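# Sand guide coat off board inside blue tape frame

## Task

Using the sander, remove the thin dark guide coat from the area of the board enclosed by the blue tape frame, leaving at most a few small specks. Beyond the tape the dark layer has to remain; light scuffing or a handful of bare specks there is acceptable. Cutting through the primer at any spot means failure. Finish by moving the tool away from the board.

## Robot and tools

ROBOT. One six-joint arm carries a disc sander, pad 127 mm in diameter, facing along the tool point's +z axis. The tool point (end_effector_position) sits where the tool axis meets the pad face. A flat block juts roughly 9 cm from the last joint's axis toward the sander's -y and turns with it, so it can hit things when the wrist rotates. Joint ranges (rad): shoulder pan -3.142 to 3.142, shoulder lift -6.283 to 6.283, elbow 0.000 to 3.142, wrists 1-3 -6.283 to 6.283. The elbow stops just short of straight.

FRAMES. The scene frame has its origin on the table top under the arm base, +z up, and +y to the left when facing along +x. Positions are metres; orientation is end_effector_quat_wxyz. The base may be tilted, and the reported position can be slightly off, more so at long reach. All motion commands, though, are expressed in the tool point's own axes.

execute_actions(actions). actions is a list of actions run one after another; an empty list just returns state and images. Each action is a table of up to 15 rows, one row per 1/30 s control step; if shorter, its last row is repeated to fill 15 steps. A row is 7 numbers in [-1, 1]: dx, dy, dz, rx, ry, rz, run. The first six are an offset, not a pose: the target relative to the tool point's measured pose at the start of that action (for a call's first action, the last pose reported). Every row in an action is measured from that same start, not added to the row before. Scale: 1.0 equals 0.6 m for dx, dy, dz and 180 degrees for rotation; rx, ry, rz form a single rotation vector. run above 0.01 turns the sander on; anything else turns it off.

move(target, speed, blocking). target is one 7-number row like the above, an offset in tool axes from the pose in the latest result that shows one; the tool point follows a straight path toward it, turning the shorter way. speed is top path speed in m/s, 0.002 to 0.5 (default 0.25); rotation is capped at twice that value in rad/s. Paths last 0.5 to 10 s; a longer one halts early. run in the row is sent at the start. The path ignores obstacles, the tool lags and can overshoot speed, especially with the arm nearly straight. blocking=false returns after 0.5 s while motion continues; until a result shows it ended, new actions and moves are refused, so use wait or stop. The result adds a move: line with the ending (done, off_target, moving, held, fault), limits (paced = pose was clipped; held = a check blocked steps, after which the arm may surge faster), and distance from target.

wait(seconds), 0 to 10: lets the scene run holding the last command; a running move continues. stop(): brakes a running move, needing room; the sander keeps spinning. zoom_image(camera, region): camera is cam_head_left, cam_head_right or cam_wrist; region [x0, y0, x1, y1] in image pixels from top-left, at most 504 by 504. finished_scene(scene): ends the current scene (pass its number) after the last command is held; irreversible.

CONTROL DETAILS. Each step the commanded pose is clipped to within 100 mm and 16 degrees of the measured pose, so large offsets need several actions; after an action the arm only continues to the last clipped pose. Motion trails commands by about 0.17 s. Position wins over orientation if both cannot be met. "Hand target" shows the pose currently driven toward. A "pose unreachable" line means the clearance check altered or blocked the command (the base mount counts as arm).

RESULTS. The state line gives pose and velocities (m/s, rad/s) in the scene frame, plus force_n (N) and torque_nm (N m) at the tool point in tool axes, n/a before the first action. Pressing shows negative force_n z; torque x and y reveal which pad edge carries the load. Readings are noisy with a fixed offset, usually under 4 N. Images come from cam_head_left, cam_head_right and cam_wrist (each 504x504, the wrist one fisheye); calibration (K, distortion, T_world_to_cam) was supplied and may be off by a couple of degrees and millimetres.

SANDING. The pad removes material only where it presses, faster with more pressure and longer dwell. There is no force control and the foam yields under a millimetre, so keep the pad flat to the board or it cuts on one edge. The sander keeps running across actions and while you reply, so stop it with run 0 at the end of each action when not cutting; it coasts and still cuts for a second or two after switching off. Lingering or pressing hard risks cutting through primer, which fails the job; stay inside the tape.

AVOID. The arm is stiff: aiming even slightly past a firm contact can trigger a fault. A contact torque at a joint's load limit (shoulder pan, shoulder lift, elbow 136; wrists 1-3 25.4 N m) or an outside force of 150 N halts the arm for 10 s and drops the rest of the call. Approach slowly; faster touches hit harder. Held loads heat motors: MOTOR HOT warns at 70 °C, and at 85 °C an OVER-TEMPERATURE FAULT brakes the arm until cool. Avoid slams, hard pushes and anything falling. Lift clear when done.

Each tool is called after "Request:" as a command line: name --argument value for each argument, lists and objects as JSON in quotes; but a table of rows of numbers goes row by row, as --pt "numbers of a row", without its own name.

## Session

Request:
execute_actions --actions '[]'

Scene clock: 0.00 s.
end_effector_position=(+0.4929, +0.1086, +0.6096) force_n=(-1.5, +1.4, -0.5) torque_nm=(+0.19, +0.34, -0.27) end_effector_quat_wxyz=(+0.082, +0.725, +0.641, -0.239) end_effector_velocity=(-0.000, +0.000, -0.000) end_effector_angular_velocity=(+0.001, +0.000, +0.001)
Joint positions: [-0.339 -1.814  1.65  -1.405 -1.569 -1.911]
Joint velocities: [ 0.001 -0.    -0.     0.     0.     0.   ]
Hand target: +0.493, +0.109, +0.610; +0.082, +0.725, +0.641, -0.239

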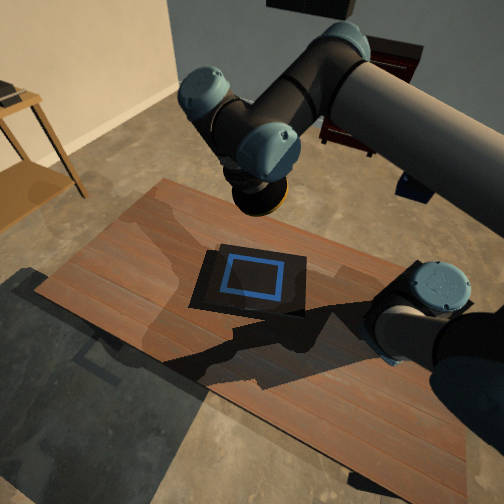

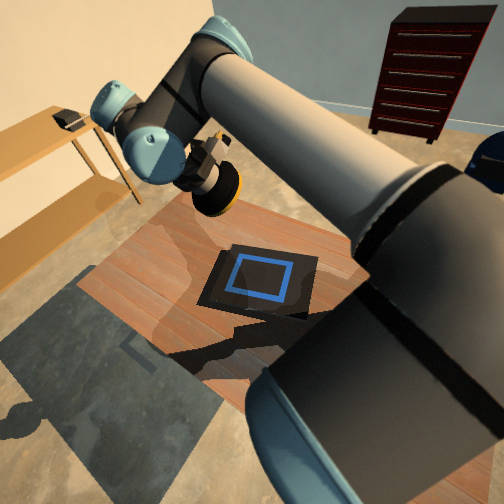

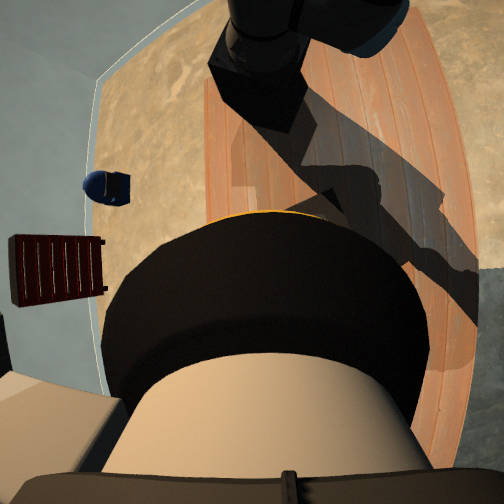

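Request:
zoom_image --camera "cam_head_left" --region '[180, 220, 320, 340]'

Request:
zoom_image --camera "cam_head_right" --region '[190, 220, 330, 340]'

Region (180, 220, 320, 340) of cam_head_left's 504x504 image, scaled by 3.600, with more detail than that image has; it fills the top 432 rows of this view, and the rest is white.

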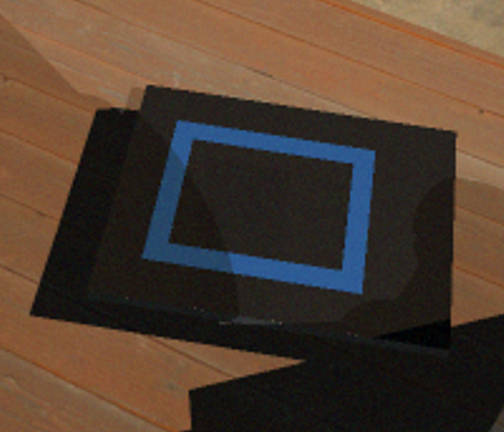

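Region (190, 220, 330, 340) of cam_head_right's 504x504 image, scaled by 3.600, with more detail than that image has; it fills the top 432 rows of this view, and the rest is white.

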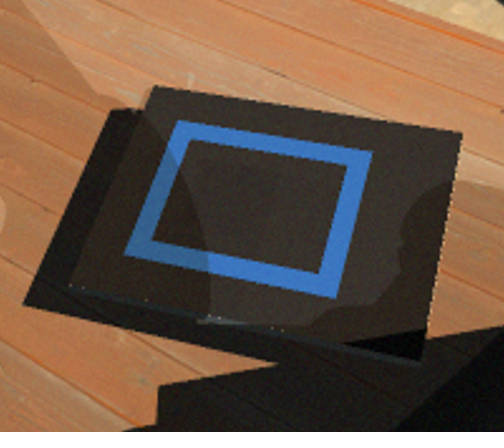

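Request:
move --target '[0.1735,0.3933,0.6088,-0.0917,0.1356,-0.1252,0]' --speed 0.3

Scene clock: 33.17 s.
end_effector_position=(+0.6400, +0.0066, +0.2005) force_n=(-3.6, +3.0, -0.1) torque_nm=(+0.56, +0.42, -0.22) end_effector_quat_wxyz=(+0.000, +0.601, +0.799, -0.000) end_effector_velocity=(+0.001, -0.001, -0.002) end_effector_angular_velocity=(+0.002, -0.001, +0.000)
Joint positions: [-0.223 -1.024  1.854 -2.493 -1.067 -2.173]
Joint velocities: [ 0.     0.006 -0.005 -0.001  0.002 -0.   ]
Hand target: +0.640, +0.007, +0.200; -0.000, +0.601, +0.799, -0.000
Off the commanded pose: 0.001 m, 0 deg.
move: done
camera_calibration (this result's frames):
cam_wrist: T_world_to_cam=[[-0.274826, 0.960855, -0.0350522, 0.186564], [0.934057, 0.275453, 0.227294, -0.595024], [0.228052, 0.0297257, -0.973195, 0.156711], [0, 0, 0, 1]] pos_world=[0.571321, -0.020018, 0.294295]

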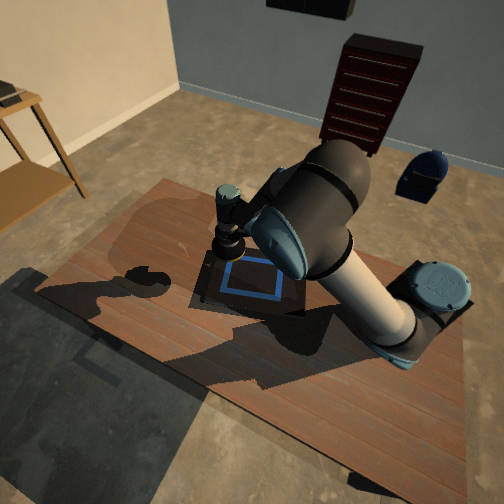

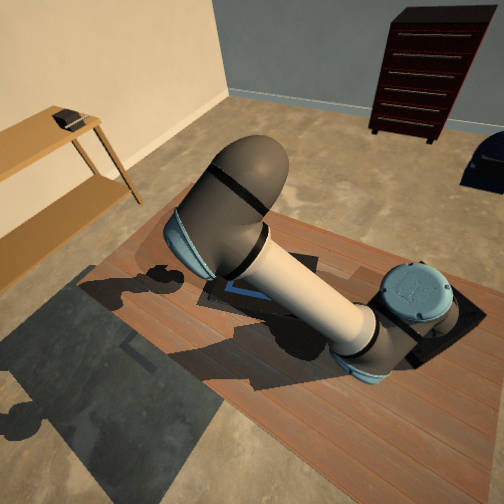

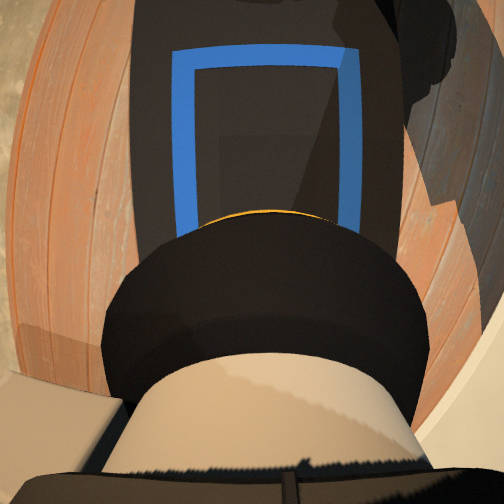

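Request:
zoom_image --camera "cam_wrist" --region '[150, 30, 390, 250]'

Region (150, 30, 390, 250) of cam_wrist's 504x504 image, scaled by 2.100, with more detail than that image has; it fills the top 462 rows of this view, and the rest is white.

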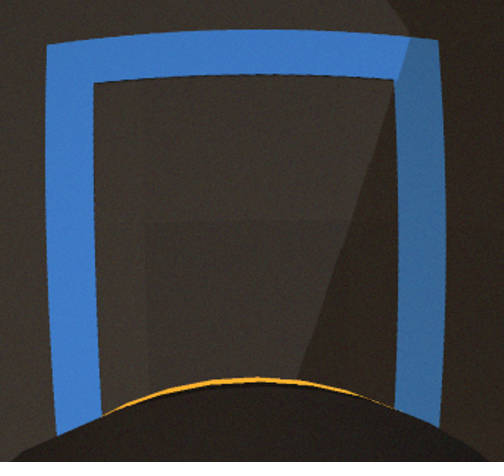

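Request:
move --target '[0.003,-0.183,0.234,0,0,-0.0033,0]' --speed 0.2

Scene clock: 45.27 s.
end_effector_position=(+0.5342, -0.0223, +0.0605) force_n=(-2.4, +0.8, +0.4) torque_nm=(+0.22, +0.36, -0.16) end_effector_quat_wxyz=(-0.000, +0.597, +0.802, -0.000) end_effector_velocity=(-0.001, -0.001, -0.002) end_effector_angular_velocity=(-0.001, -0.002, +0.001)
Joint positions: [-0.194 -0.753  2.058 -2.984 -1.07  -2.151]
Joint velocities: [ 0.001  0.007  0.001 -0.009 -0.001  0.001]
Hand target: +0.534, -0.022, +0.060; -0.000, +0.597, +0.802, -0.000
Off the commanded pose: 0.000 m, 0 deg.
move: done
camera_calibration (this result's frames):
cam_wrist: T_world_to_cam=[[-0.284788, 0.957952, -0.0349849, 0.185579], [0.93121, 0.285129, 0.227043, -0.454644], [0.227471, 0.0320806, -0.973256, 0.0457897], [0, 0, 0, 1]] pos_world=[0.465804, -0.0496119, 0.154281]

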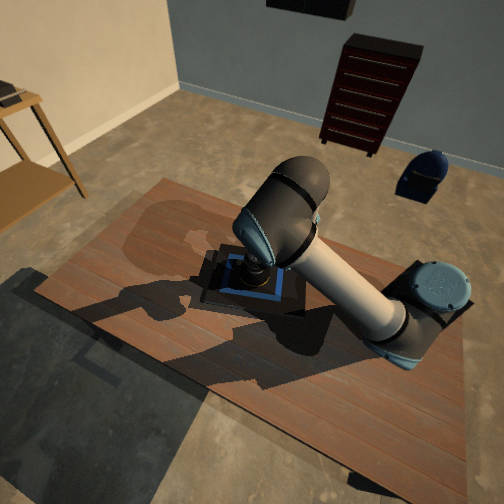

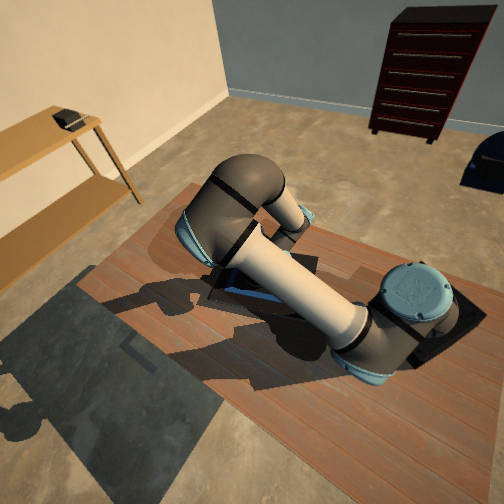

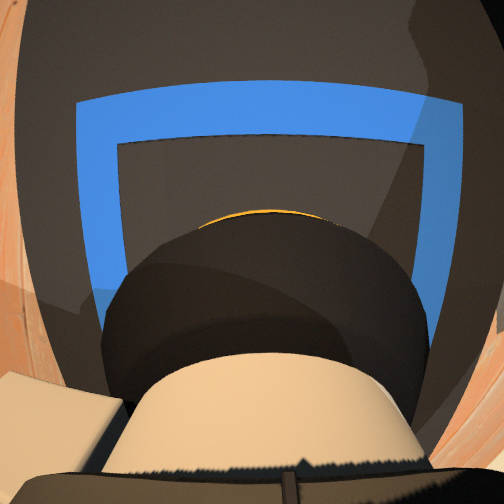

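Request:
move --target '[0,0,0.02,0,0,0,0]' --speed 0.03

Scene clock: 54.90 s.
end_effector_position=(+0.5342, -0.0223, +0.0488) force_n=(-0.1, +2.5, +0.6) torque_nm=(+0.34, +0.15, -0.08) end_effector_quat_wxyz=(-0.000, +0.597, +0.802, -0.000) end_effector_velocity=(+0.000, +0.001, -0.003) end_effector_angular_velocity=(+0.001, -0.001, +0.001)
Joint positions: [-0.183 -0.724  2.044 -3.005 -1.071 -2.139]
Joint velocities: [ 0.003  0.007 -0.004 -0.005  0.001  0.003]
Hand target: +0.534, -0.022, +0.048; -0.000, +0.597, +0.802, -0.000
Off the commanded pose: 0.000 m, 0 deg.
move: done
camera_calibration (this result's frames):
cam_wrist: T_world_to_cam=[[-0.2848, 0.957949, -0.0349821, 0.185197], [0.931214, 0.285141, 0.227011, -0.451973], [0.22744, 0.0320768, -0.973264, 0.0344331], [0, 0, 0, 1]] pos_world=[0.465796, -0.0496377, 0.142594]

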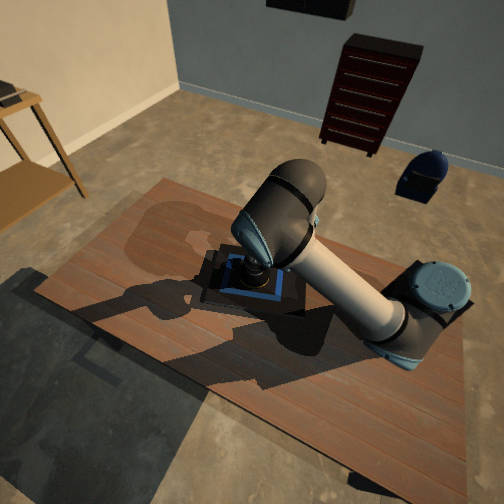

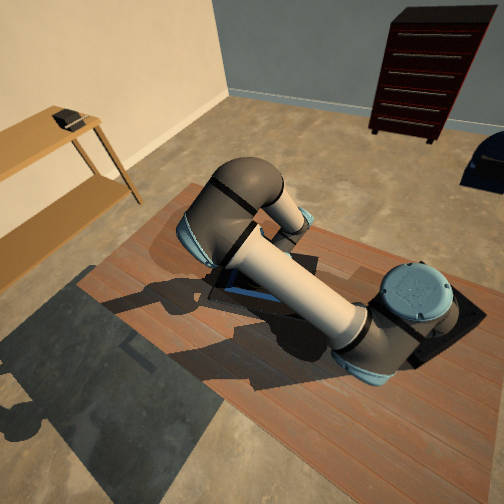

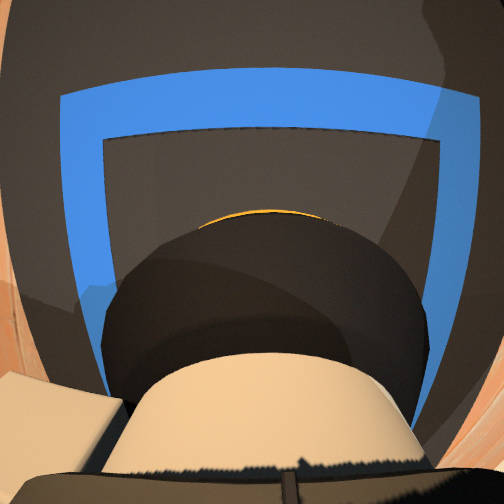

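Request:
execute_actions --actions '[[[0,0,0.0025,0,0,0,0]]]'

Request:
execute_actions --actions '[[[0,0,0.0015,0,0,0,0]]]'

Scene clock: 57.67 s.
end_effector_position=(+0.5342, -0.0223, +0.0473) force_n=(-2.0, +3.1, +0.1) torque_nm=(+0.53, +0.28, -0.13) end_effector_quat_wxyz=(-0.000, +0.597, +0.802, -0.000) end_effector_velocity=(+0.000, -0.000, +0.000) end_effector_angular_velocity=(+0.001, -0.001, -0.001)
Joint positions: [-0.182 -0.72   2.042 -3.007 -1.071 -2.137]
Joint velocities: [-0.001  0.001 -0.    -0.001  0.001 -0.   ]
Hand target: +0.534, -0.022, +0.047; -0.000, +0.597, +0.802, -0.000
Off the commanded pose: 0.000 m, 0 deg.
camera_calibration (this result's frames):
cam_wrist: T_world_to_cam=[[-0.284801, 0.957948, -0.0349826, 0.18515], [0.931215, 0.285143, 0.227007, -0.451639], [0.227436, 0.0320756, -0.973265, 0.0330035], [0, 0, 0, 1]] pos_world=[0.465797, -0.0496411, 0.141123]

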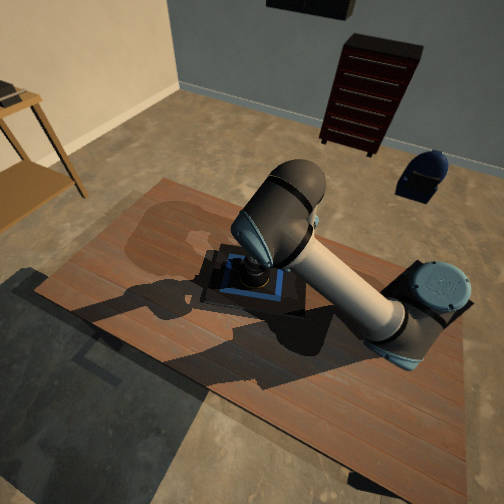

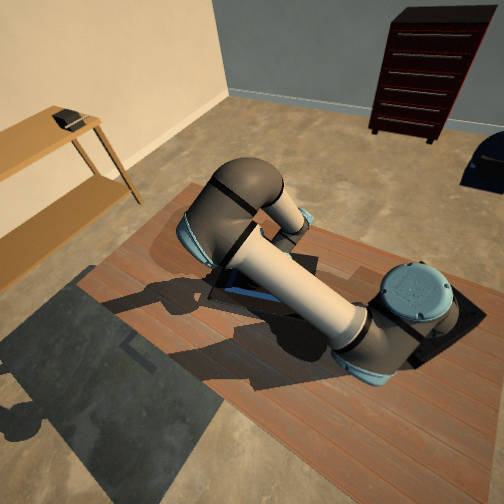

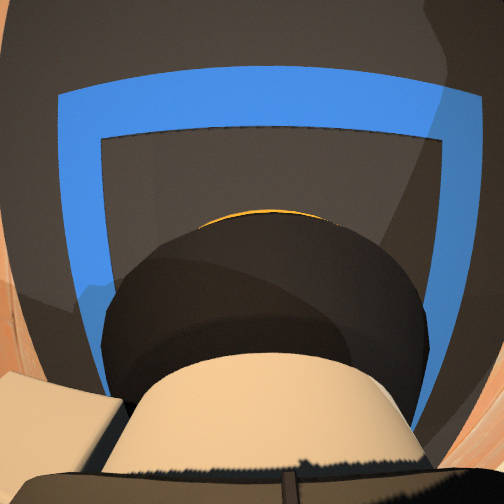

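Scene clock: 58.17 s.
end_effector_position=(+0.5342, -0.0223, +0.0464) force_n=(-2.7, +2.2, +1.7) torque_nm=(+0.38, +0.40, -0.22) end_effector_quat_wxyz=(-0.000, +0.597, +0.802, -0.000) end_effector_velocity=(-0.000, -0.000, -0.000) end_effector_angular_velocity=(-0.003, +0.001, +0.001)
Joint positions: [-0.181 -0.718  2.041 -3.009 -1.071 -2.136]
Joint velocities: [ 0.001  0.    -0.    -0.001 -0.003  0.   ]
Hand target: +0.534, -0.022, +0.046; -0.000, +0.597, +0.802, -0.000
Off the commanded pose: 0.000 m, 0 deg.
camera_calibration (this result's frames):
cam_wrist: T_world_to_cam=[[-0.284802, 0.957948, -0.0349827, 0.185122], [0.931215, 0.285144, 0.227005, -0.451439], [0.227434, 0.032075, -0.973265, 0.0321498], [0, 0, 0, 1]] pos_world=[0.465798, -0.0496431, 0.140245]

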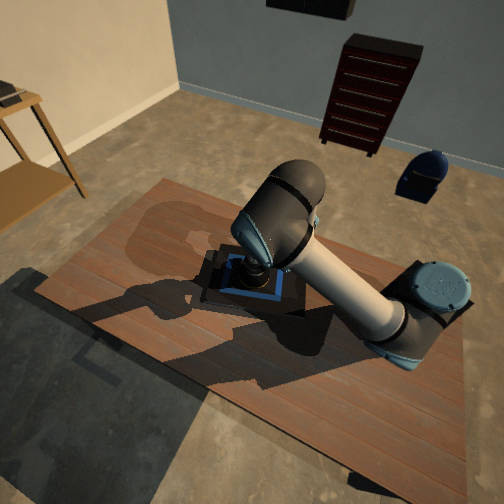

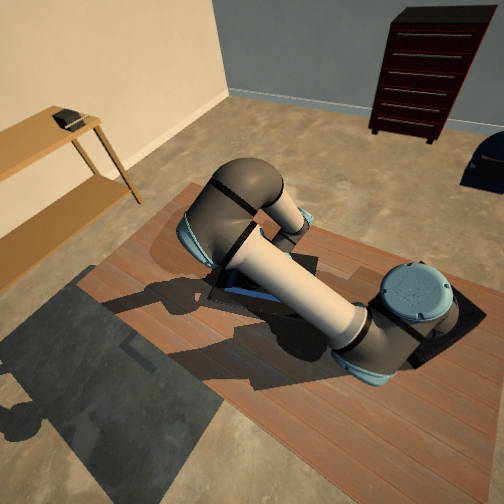

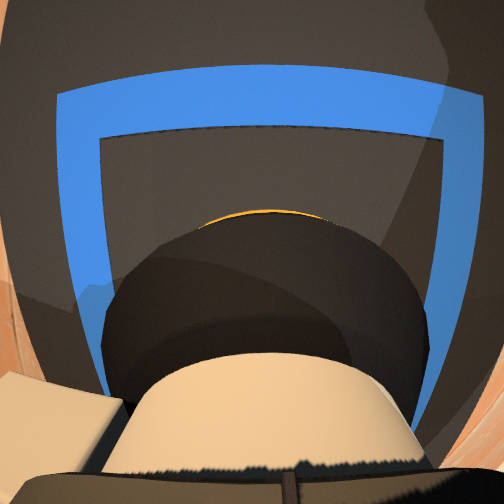

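Request:
execute_actions --actions '[[[0,0,0.0012,0,0,0,0]]]'

Scene clock: 59.43 s.
end_effector_position=(+0.5342, -0.0223, +0.0457) force_n=(-1.9, +1.4, +0.0) torque_nm=(+0.14, +0.32, -0.14) end_effector_quat_wxyz=(-0.000, +0.597, +0.802, -0.000) end_effector_velocity=(+0.000, -0.000, +0.000) end_effector_angular_velocity=(-0.000, -0.000, -0.000)
Joint positions: [-0.181 -0.716  2.04  -3.01  -1.071 -2.136]
Joint velocities: [-0.  0. -0.  0. -0. -0.]
Hand target: +0.534, -0.022, +0.046; -0.000, +0.597, +0.802, -0.000
Off the commanded pose: 0.000 m, 0 deg.
camera_calibration (this result's frames):
cam_wrist: T_world_to_cam=[[-0.284802, 0.957948, -0.0349827, 0.185099], [0.931215, 0.285144, 0.227003, -0.451279], [0.227433, 0.0320746, -0.973265, 0.0314665], [0, 0, 0, 1]] pos_world=[0.465798, -0.0496447, 0.139542]

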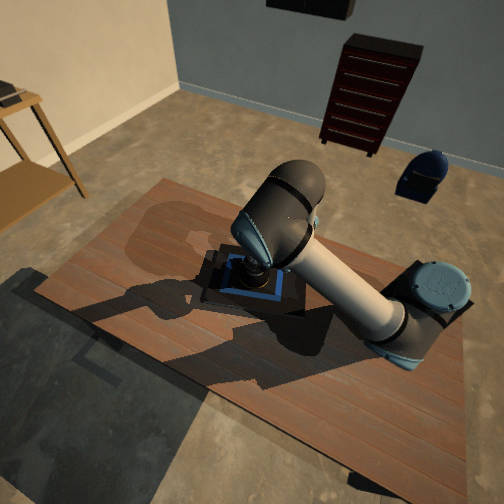

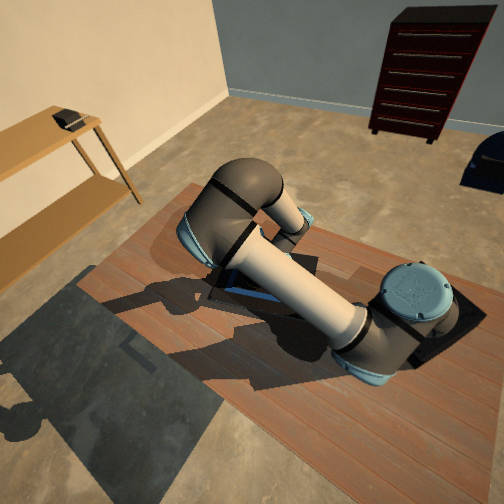

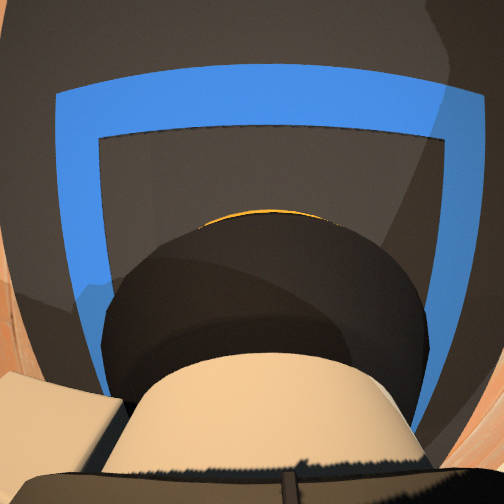

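Request:
execute_actions --actions '[[[0,0,0.0012,0,0,0,0]]]'

Scene clock: 60.83 s.
end_effector_position=(+0.5342, -0.0223, +0.0450) force_n=(-3.1, +3.8, -1.5) torque_nm=(+0.47, +0.49, -0.12) end_effector_quat_wxyz=(-0.000, +0.597, +0.802, -0.000) end_effector_velocity=(+0.000, +0.000, -0.000) end_effector_angular_velocity=(+0.001, -0.000, -0.000)
Joint positions: [-0.18  -0.714  2.039 -3.011 -1.071 -2.135]
Joint velocities: [ 0.     0.    -0.    -0.     0.001  0.001]
Hand target: +0.534, -0.022, +0.045; -0.000, +0.597, +0.802, -0.000
Off the commanded pose: 0.000 m, 0 deg.
camera_calibration (this result's frames):
cam_wrist: T_world_to_cam=[[-0.284803, 0.957948, -0.0349827, 0.185076], [0.931216, 0.285145, 0.227001, -0.451119], [0.227431, 0.0320742, -0.973266, 0.0307835], [0, 0, 0, 1]] pos_world=[0.465798, -0.0496464, 0.13884]

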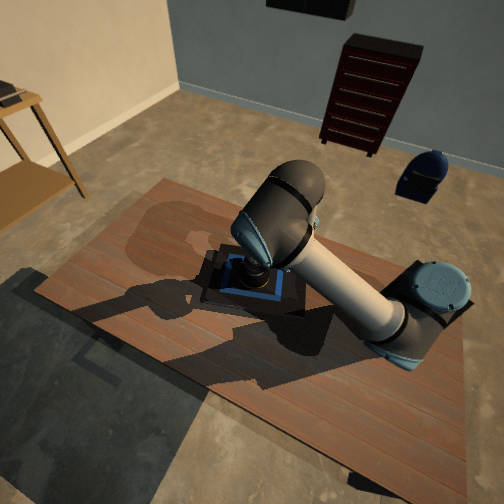

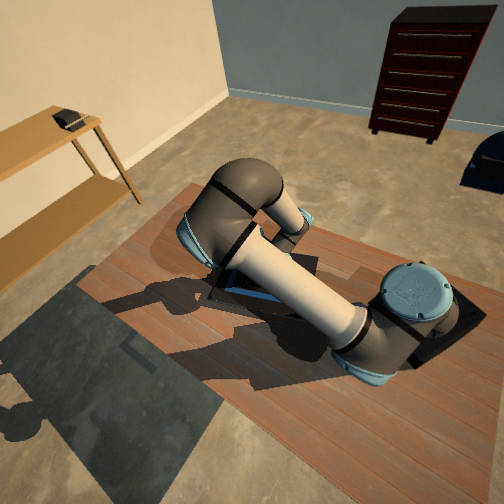

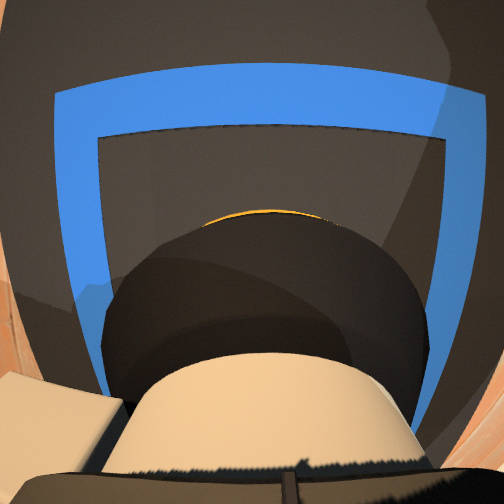

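Request:
execute_actions --actions '[[[0,0,0.001,0,0,0,0]]]'

Scene clock: 62.17 s.
end_effector_position=(+0.5342, -0.0223, +0.0444) force_n=(-1.2, +2.2, -1.3) torque_nm=(+0.23, +0.26, -0.03) end_effector_quat_wxyz=(-0.000, +0.597, +0.802, -0.000) end_effector_velocity=(-0.000, -0.000, +0.000) end_effector_angular_velocity=(+0.000, +0.000, -0.002)
Joint positions: [-0.179 -0.713  2.038 -3.012 -1.071 -2.134]
Joint velocities: [-0.001  0.    -0.     0.001  0.     0.001]
Hand target: +0.534, -0.022, +0.044; -0.000, +0.597, +0.802, -0.000
Off the commanded pose: 0.000 m, 0 deg.
camera_calibration (this result's frames):
cam_wrist: T_world_to_cam=[[-0.284803, 0.957947, -0.0349828, 0.185057], [0.931216, 0.285145, 0.227, -0.450986], [0.227429, 0.0320737, -0.973266, 0.0302141], [0, 0, 0, 1]] pos_world=[0.465799, -0.0496478, 0.138254]

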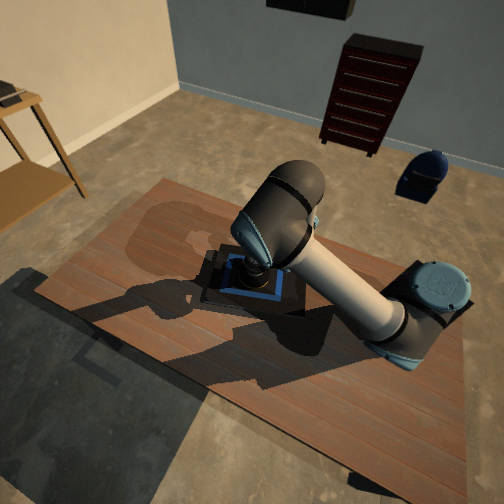

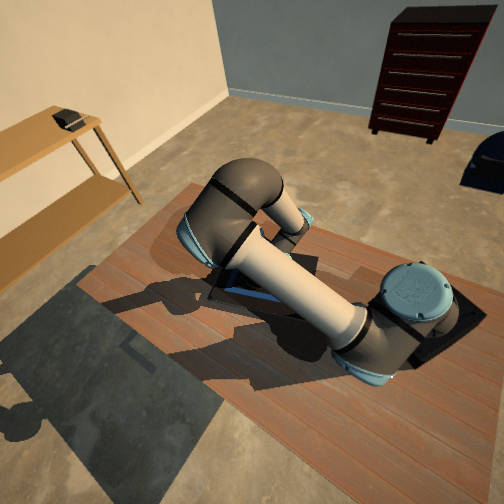

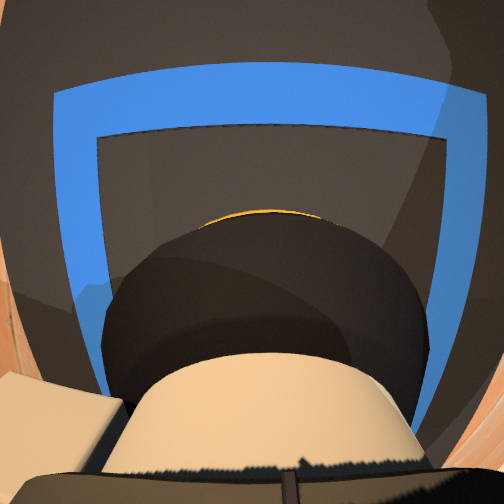

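Request:
execute_actions --actions '[[[0,0,0.001,0,0,0,0]]]'

Scene clock: 63.20 s.
end_effector_position=(+0.5342, -0.0223, +0.0438) force_n=(-1.8, +2.6, +1.0) torque_nm=(+0.25, +0.27, -0.10) end_effector_quat_wxyz=(-0.000, +0.597, +0.802, -0.000) end_effector_velocity=(-0.000, +0.000, -0.000) end_effector_angular_velocity=(+0.000, -0.000, +0.000)
Joint positions: [-0.179 -0.711  2.038 -3.013 -1.071 -2.134]
Joint velocities: [ 0.     0.    -0.    -0.001  0.     0.   ]
Hand target: +0.534, -0.022, +0.044; -0.000, +0.597, +0.802, -0.000
Off the commanded pose: 0.000 m, 0 deg.
camera_calibration (this result's frames):
cam_wrist: T_world_to_cam=[[-0.284804, 0.957947, -0.0349828, 0.185038], [0.931216, 0.285146, 0.226998, -0.450853], [0.227428, 0.0320734, -0.973267, 0.0296449], [0, 0, 0, 1]] pos_world=[0.465799, -0.0496491, 0.137668]

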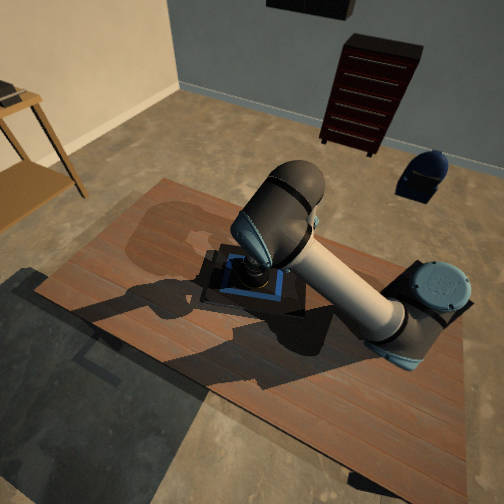

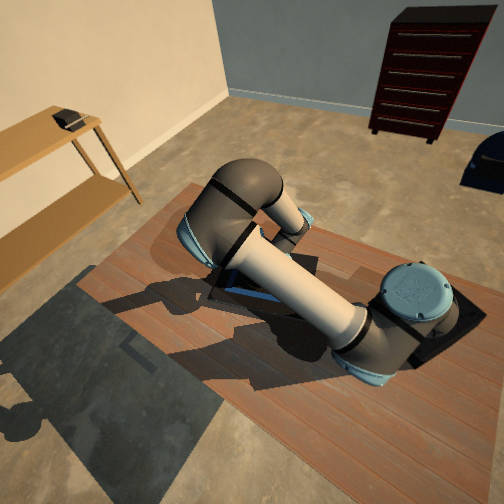

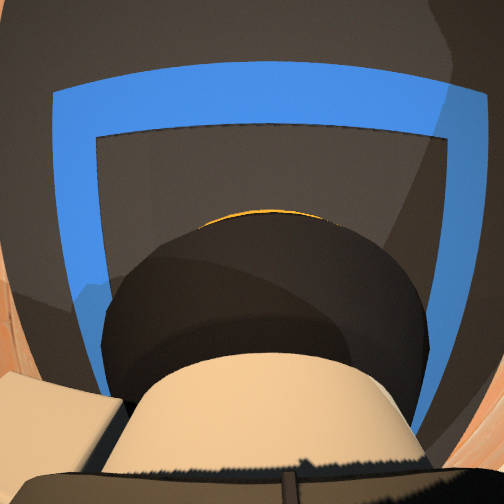

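Request:
execute_actions --actions '[[[0,0,0.001,0,0,0,0]]]'

Scene clock: 64.60 s.
end_effector_position=(+0.5342, -0.0223, +0.0433) force_n=(-0.9, +3.2, +0.6) torque_nm=(+0.42, +0.25, -0.21) end_effector_quat_wxyz=(-0.000, +0.597, +0.802, -0.000) end_effector_velocity=(-0.000, +0.000, -0.000) end_effector_angular_velocity=(+0.001, +0.001, +0.000)
Joint positions: [-0.178 -0.71   2.037 -3.014 -1.071 -2.133]
Joint velocities: [0.001 0.    0.    0.    0.    0.   ]
Hand target: +0.534, -0.022, +0.043; -0.000, +0.597, +0.802, -0.000
Off the commanded pose: 0.000 m, 0 deg.
camera_calibration (this result's frames):
cam_wrist: T_world_to_cam=[[-0.284804, 0.957947, -0.0349829, 0.18502], [0.931216, 0.285147, 0.226997, -0.450719], [0.227426, 0.0320731, -0.973267, 0.0290755], [0, 0, 0, 1]] pos_world=[0.465799, -0.0496504, 0.137083]

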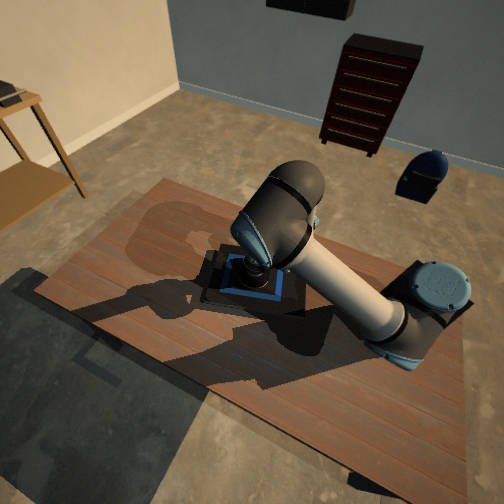

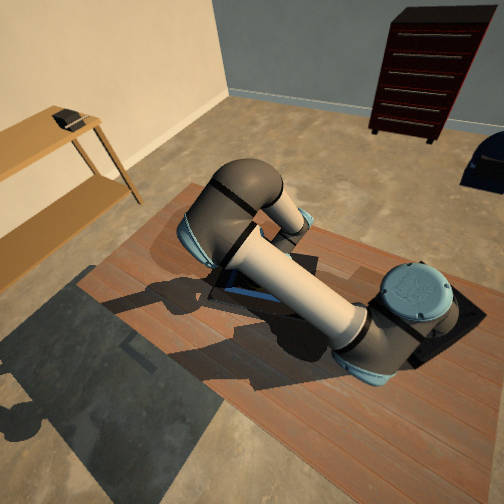

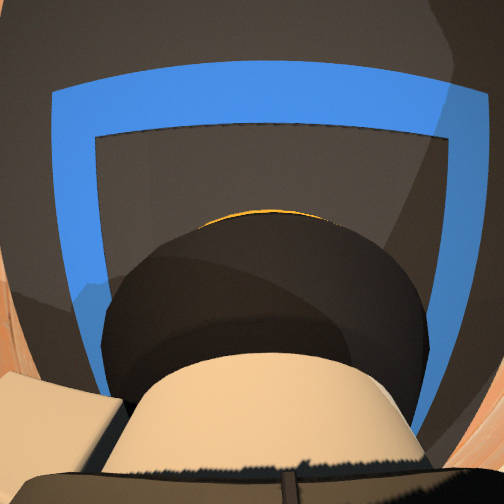

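Request:
execute_actions --actions '[[[0,0,0.001,0,0,0,0]]]'

Scene clock: 66.37 s.
end_effector_position=(+0.5342, -0.0223, +0.0427) force_n=(-0.8, -1.1, -14.6) torque_nm=(+0.15, +0.60, -0.23) end_effector_quat_wxyz=(-0.000, +0.597, +0.802, -0.000) end_effector_velocity=(-0.000, +0.000, -0.000) end_effector_angular_velocity=(-0.000, +0.000, +0.000)
Joint positions: [-0.178 -0.708  2.036 -3.015 -1.072 -2.132]
Joint velocities: [ 0.     0.     0.    -0.001 -0.     0.   ]
Hand target: +0.534, -0.022, +0.043; -0.000, +0.597, +0.802, -0.000
Off the commanded pose: 0.000 m, 0 deg.
camera_calibration (this result's frames):
cam_wrist: T_world_to_cam=[[-0.28481, 0.957945, -0.0350016, 0.18501], [0.931207, 0.285156, 0.227023, -0.450597], [0.227456, 0.0320645, -0.97326, 0.0285003], [0, 0, 0, 1]] pos_world=[0.46581, -0.0496533, 0.13651]

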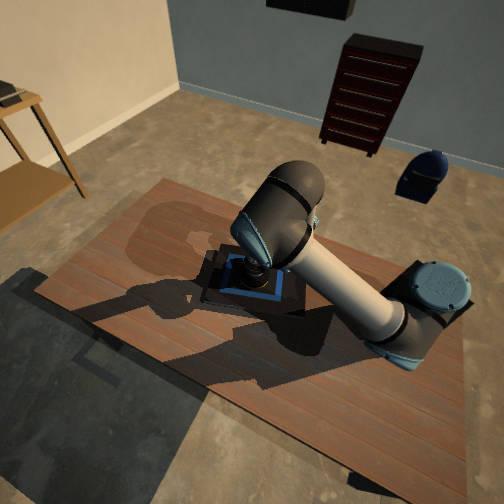

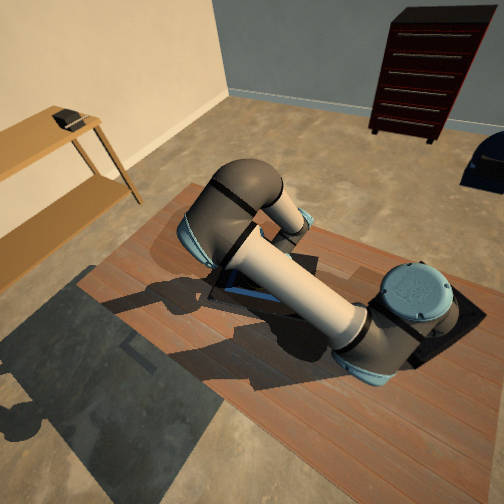

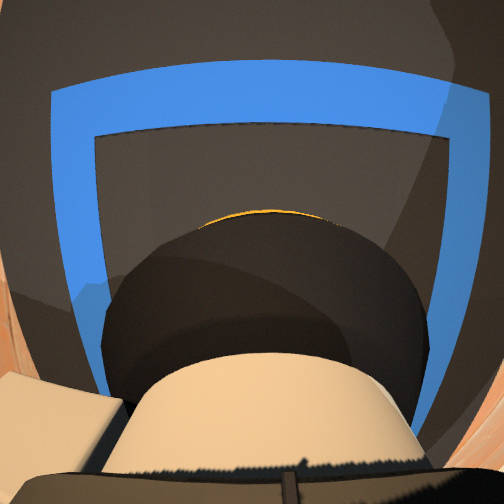

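Request:
execute_actions --actions '[[[0,0,0.0004,0,0,0,0]]]'

Request:
wait --seconds 0.2

Scene clock: 68.33 s.
end_effector_position=(+0.5342, -0.0223, +0.0425) force_n=(+1.4, -3.0, -23.4) torque_nm=(+0.24, +0.39, -0.21) end_effector_quat_wxyz=(-0.000, +0.597, +0.802, -0.000) end_effector_velocity=(-0.000, -0.000, +0.000) end_effector_angular_velocity=(-0.000, +0.000, -0.000)
Joint positions: [-0.178 -0.708  2.036 -3.016 -1.072 -2.132]
Joint velocities: [-0.001  0.     0.     0.    -0.    -0.001]
Hand target: +0.534, -0.022, +0.042; -0.000, +0.597, +0.802, -0.000
Off the commanded pose: 0.000 m, 0 deg.
camera_calibration (this result's frames):
cam_wrist: T_world_to_cam=[[-0.284812, 0.957944, -0.0350091, 0.185006], [0.931204, 0.285159, 0.227033, -0.450548], [0.227468, 0.032061, -0.973258, 0.0282704], [0, 0, 0, 1]] pos_world=[0.465814, -0.0496543, 0.13628]

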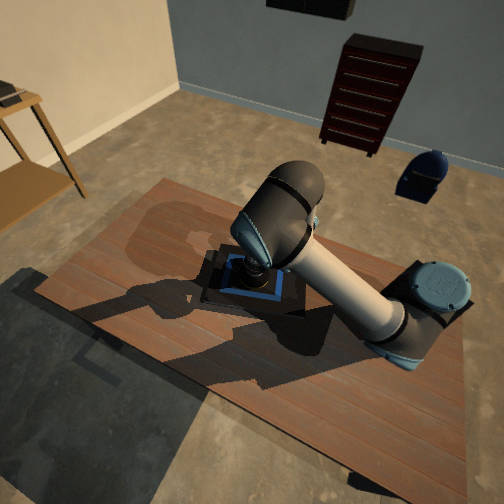

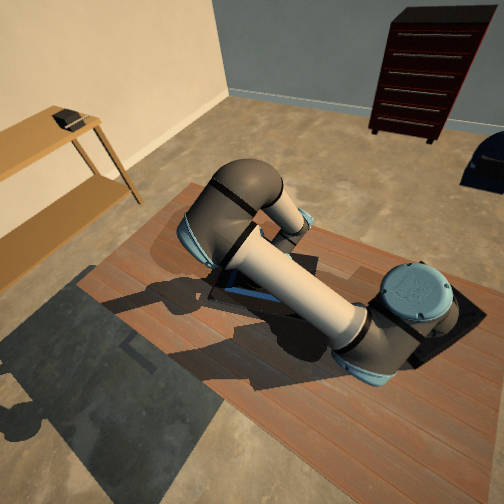

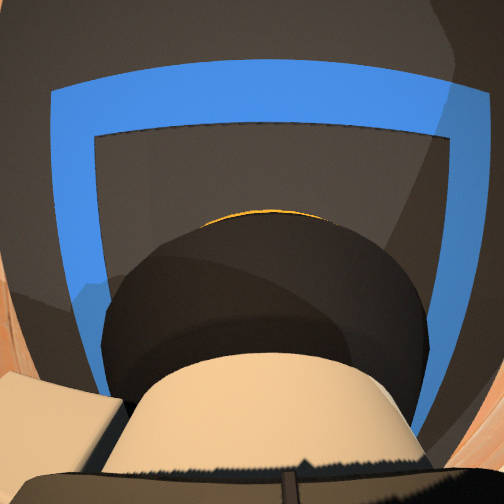

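Scene clock: 68.53 s.
end_effector_position=(+0.5342, -0.0223, +0.0425) force_n=(+0.2, -2.2, -24.9) torque_nm=(+0.38, +0.63, -0.25) end_effector_quat_wxyz=(-0.000, +0.597, +0.802, -0.000) end_effector_velocity=(-0.000, -0.001, +0.000) end_effector_angular_velocity=(-0.000, +0.001, -0.002)
Joint positions: [-0.178 -0.708  2.036 -3.016 -1.072 -2.132]
Joint velocities: [-0.002  0.     0.     0.001 -0.    -0.   ]
Hand target: +0.534, -0.022, +0.042; -0.000, +0.597, +0.802, -0.000
Off the commanded pose: 0.000 m, 0 deg.
wait: 0.20 s; at rest by 0.17 s
camera_calibration (this result's frames):
cam_wrist: T_world_to_cam=[[-0.284811, 0.957944, -0.0350052, 0.185005], [0.931206, 0.285158, 0.227027, -0.450545], [0.227461, 0.0320627, -0.973259, 0.0282668], [0, 0, 0, 1]] pos_world=[0.465812, -0.0496541, 0.136273]

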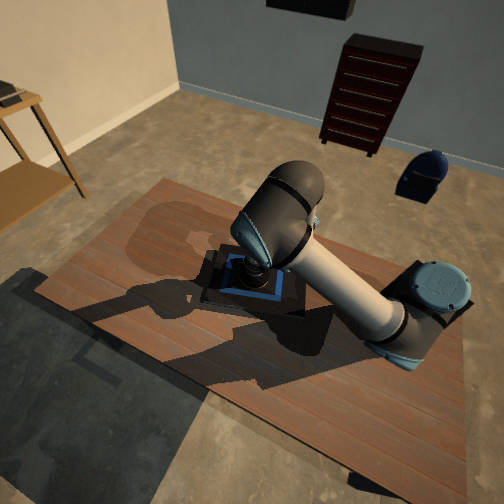

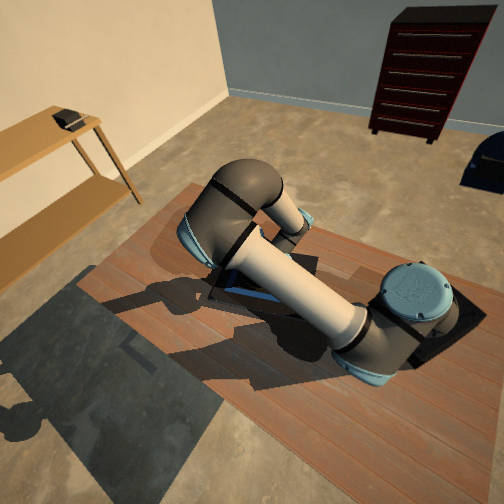

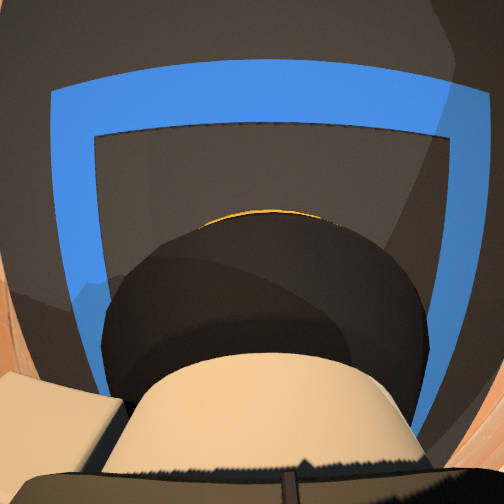

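Request:
zoom_image --camera "cam_wrist" --region '[170, 40, 370, 240]'

Region (170, 40, 370, 240) of cam_wrist's 504x504 image, scaled by 2.520, with more detail than that image has.

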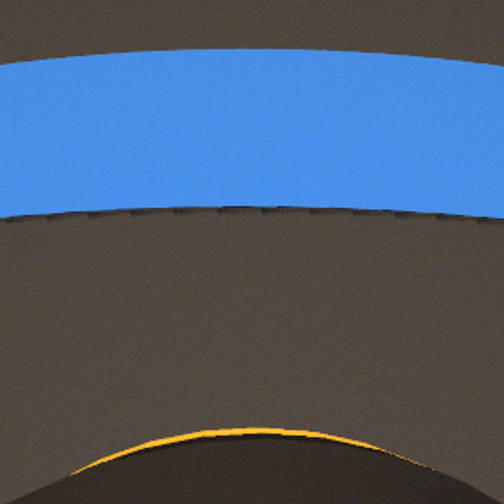

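Request:
move --target '[-0.05,-0.0917,0,0,0.0011,0,0]' --speed 0.1

Request:
move --target '[0.1,0,0,0,0,0,0]' --speed 0.1

Scene clock: 84.13 s.
end_effector_position=(+0.4904, -0.0665, +0.0425) force_n=(+3.3, +10.0, -16.8) torque_nm=(+0.40, +0.13, -0.23) end_effector_quat_wxyz=(-0.001, +0.597, +0.802, +0.001) end_effector_velocity=(-0.001, -0.003, +0.000) end_effector_angular_velocity=(-0.001, -0.002, +0.000)
Joint positions: [-0.277 -0.663  2.121 -3.089 -1.06  -2.247]
Joint velocities: [-0.006  0.002  0.003 -0.004  0.    -0.006]
Hand target: +0.490, -0.067, +0.043; -0.001, +0.597, +0.802, +0.001
Off the commanded pose: 0.000 m, 0 deg.
move: done
camera_calibration (this result's frames):
cam_wrist: T_world_to_cam=[[-0.284771, 0.958077, -0.0315131, 0.214751], [0.931418, 0.284321, 0.227205, -0.397282], [0.226639, 0.0353495, -0.973337, 0.0403551], [0, 0, 0, 1]] pos_world=[0.422045, -0.0942195, 0.136311]

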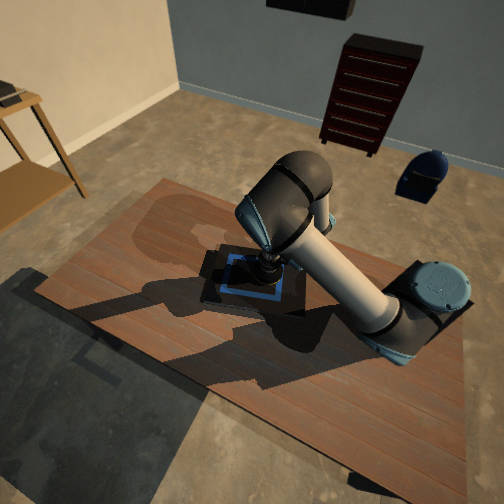

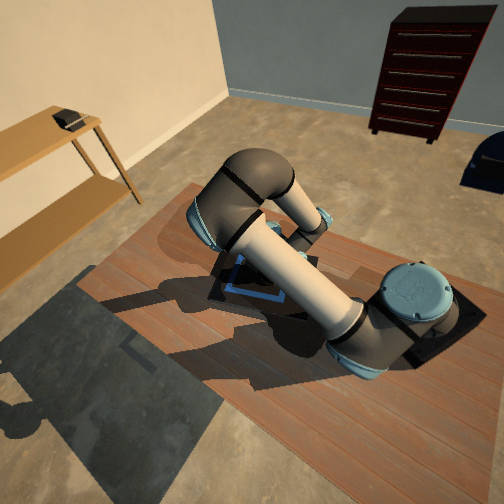

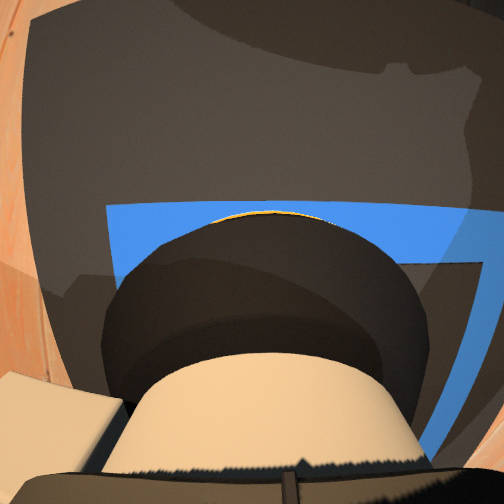

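Scene clock: 85.27 s.
end_effector_position=(+0.4731, -0.0094, +0.0426) force_n=(-8.1, +2.9, -14.8) torque_nm=(+0.35, +0.31, -0.22) end_effector_quat_wxyz=(-0.002, +0.597, +0.802, +0.001) end_effector_velocity=(-0.001, +0.002, +0.000) end_effector_angular_velocity=(-0.001, +0.000, -0.000)
Joint positions: [-0.187 -0.713  2.199 -3.167 -1.068 -2.143]
Joint velocities: [ 0.004 -0.002  0.003 -0.003 -0.002  0.005]
Hand target: +0.473, -0.009, +0.043; -0.002, +0.597, +0.802, +0.001
Off the commanded pose: 0.000 m, 0 deg.
move: done
camera_calibration (this result's frames):
cam_wrist: T_world_to_cam=[[-0.284807, 0.958068, -0.0314649, 0.155093], [0.931472, 0.284354, 0.226943, -0.397526], [0.226374, 0.0353262, -0.9734, 0.0424449], [0, 0, 0, 1]] pos_world=[0.404847, -0.0370508, 0.136411]

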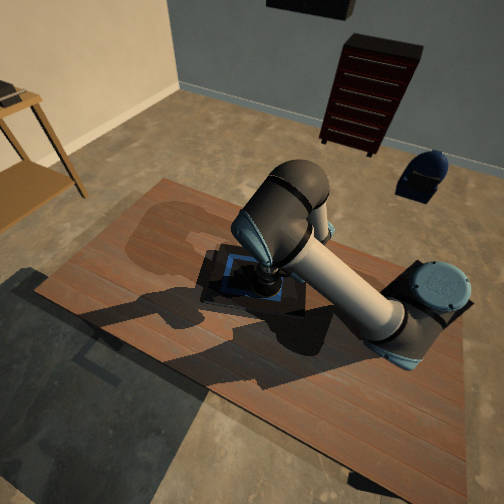

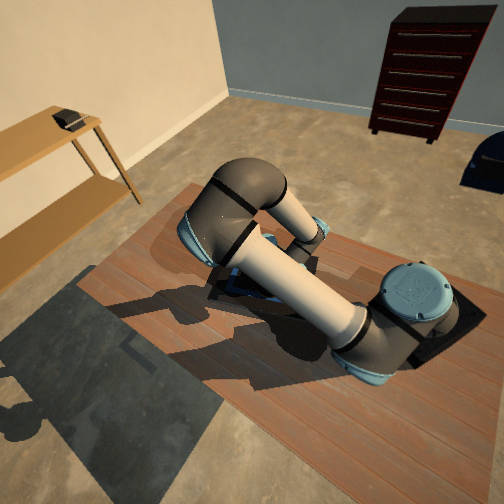

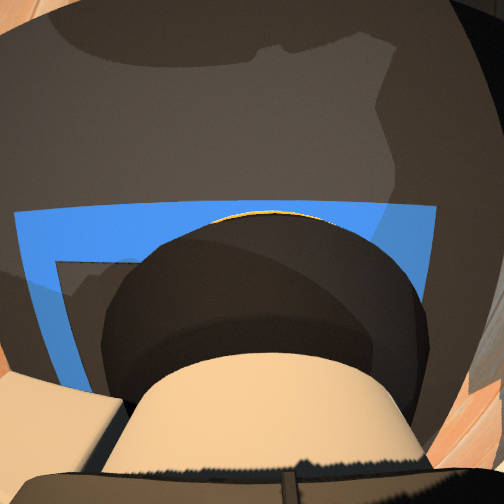

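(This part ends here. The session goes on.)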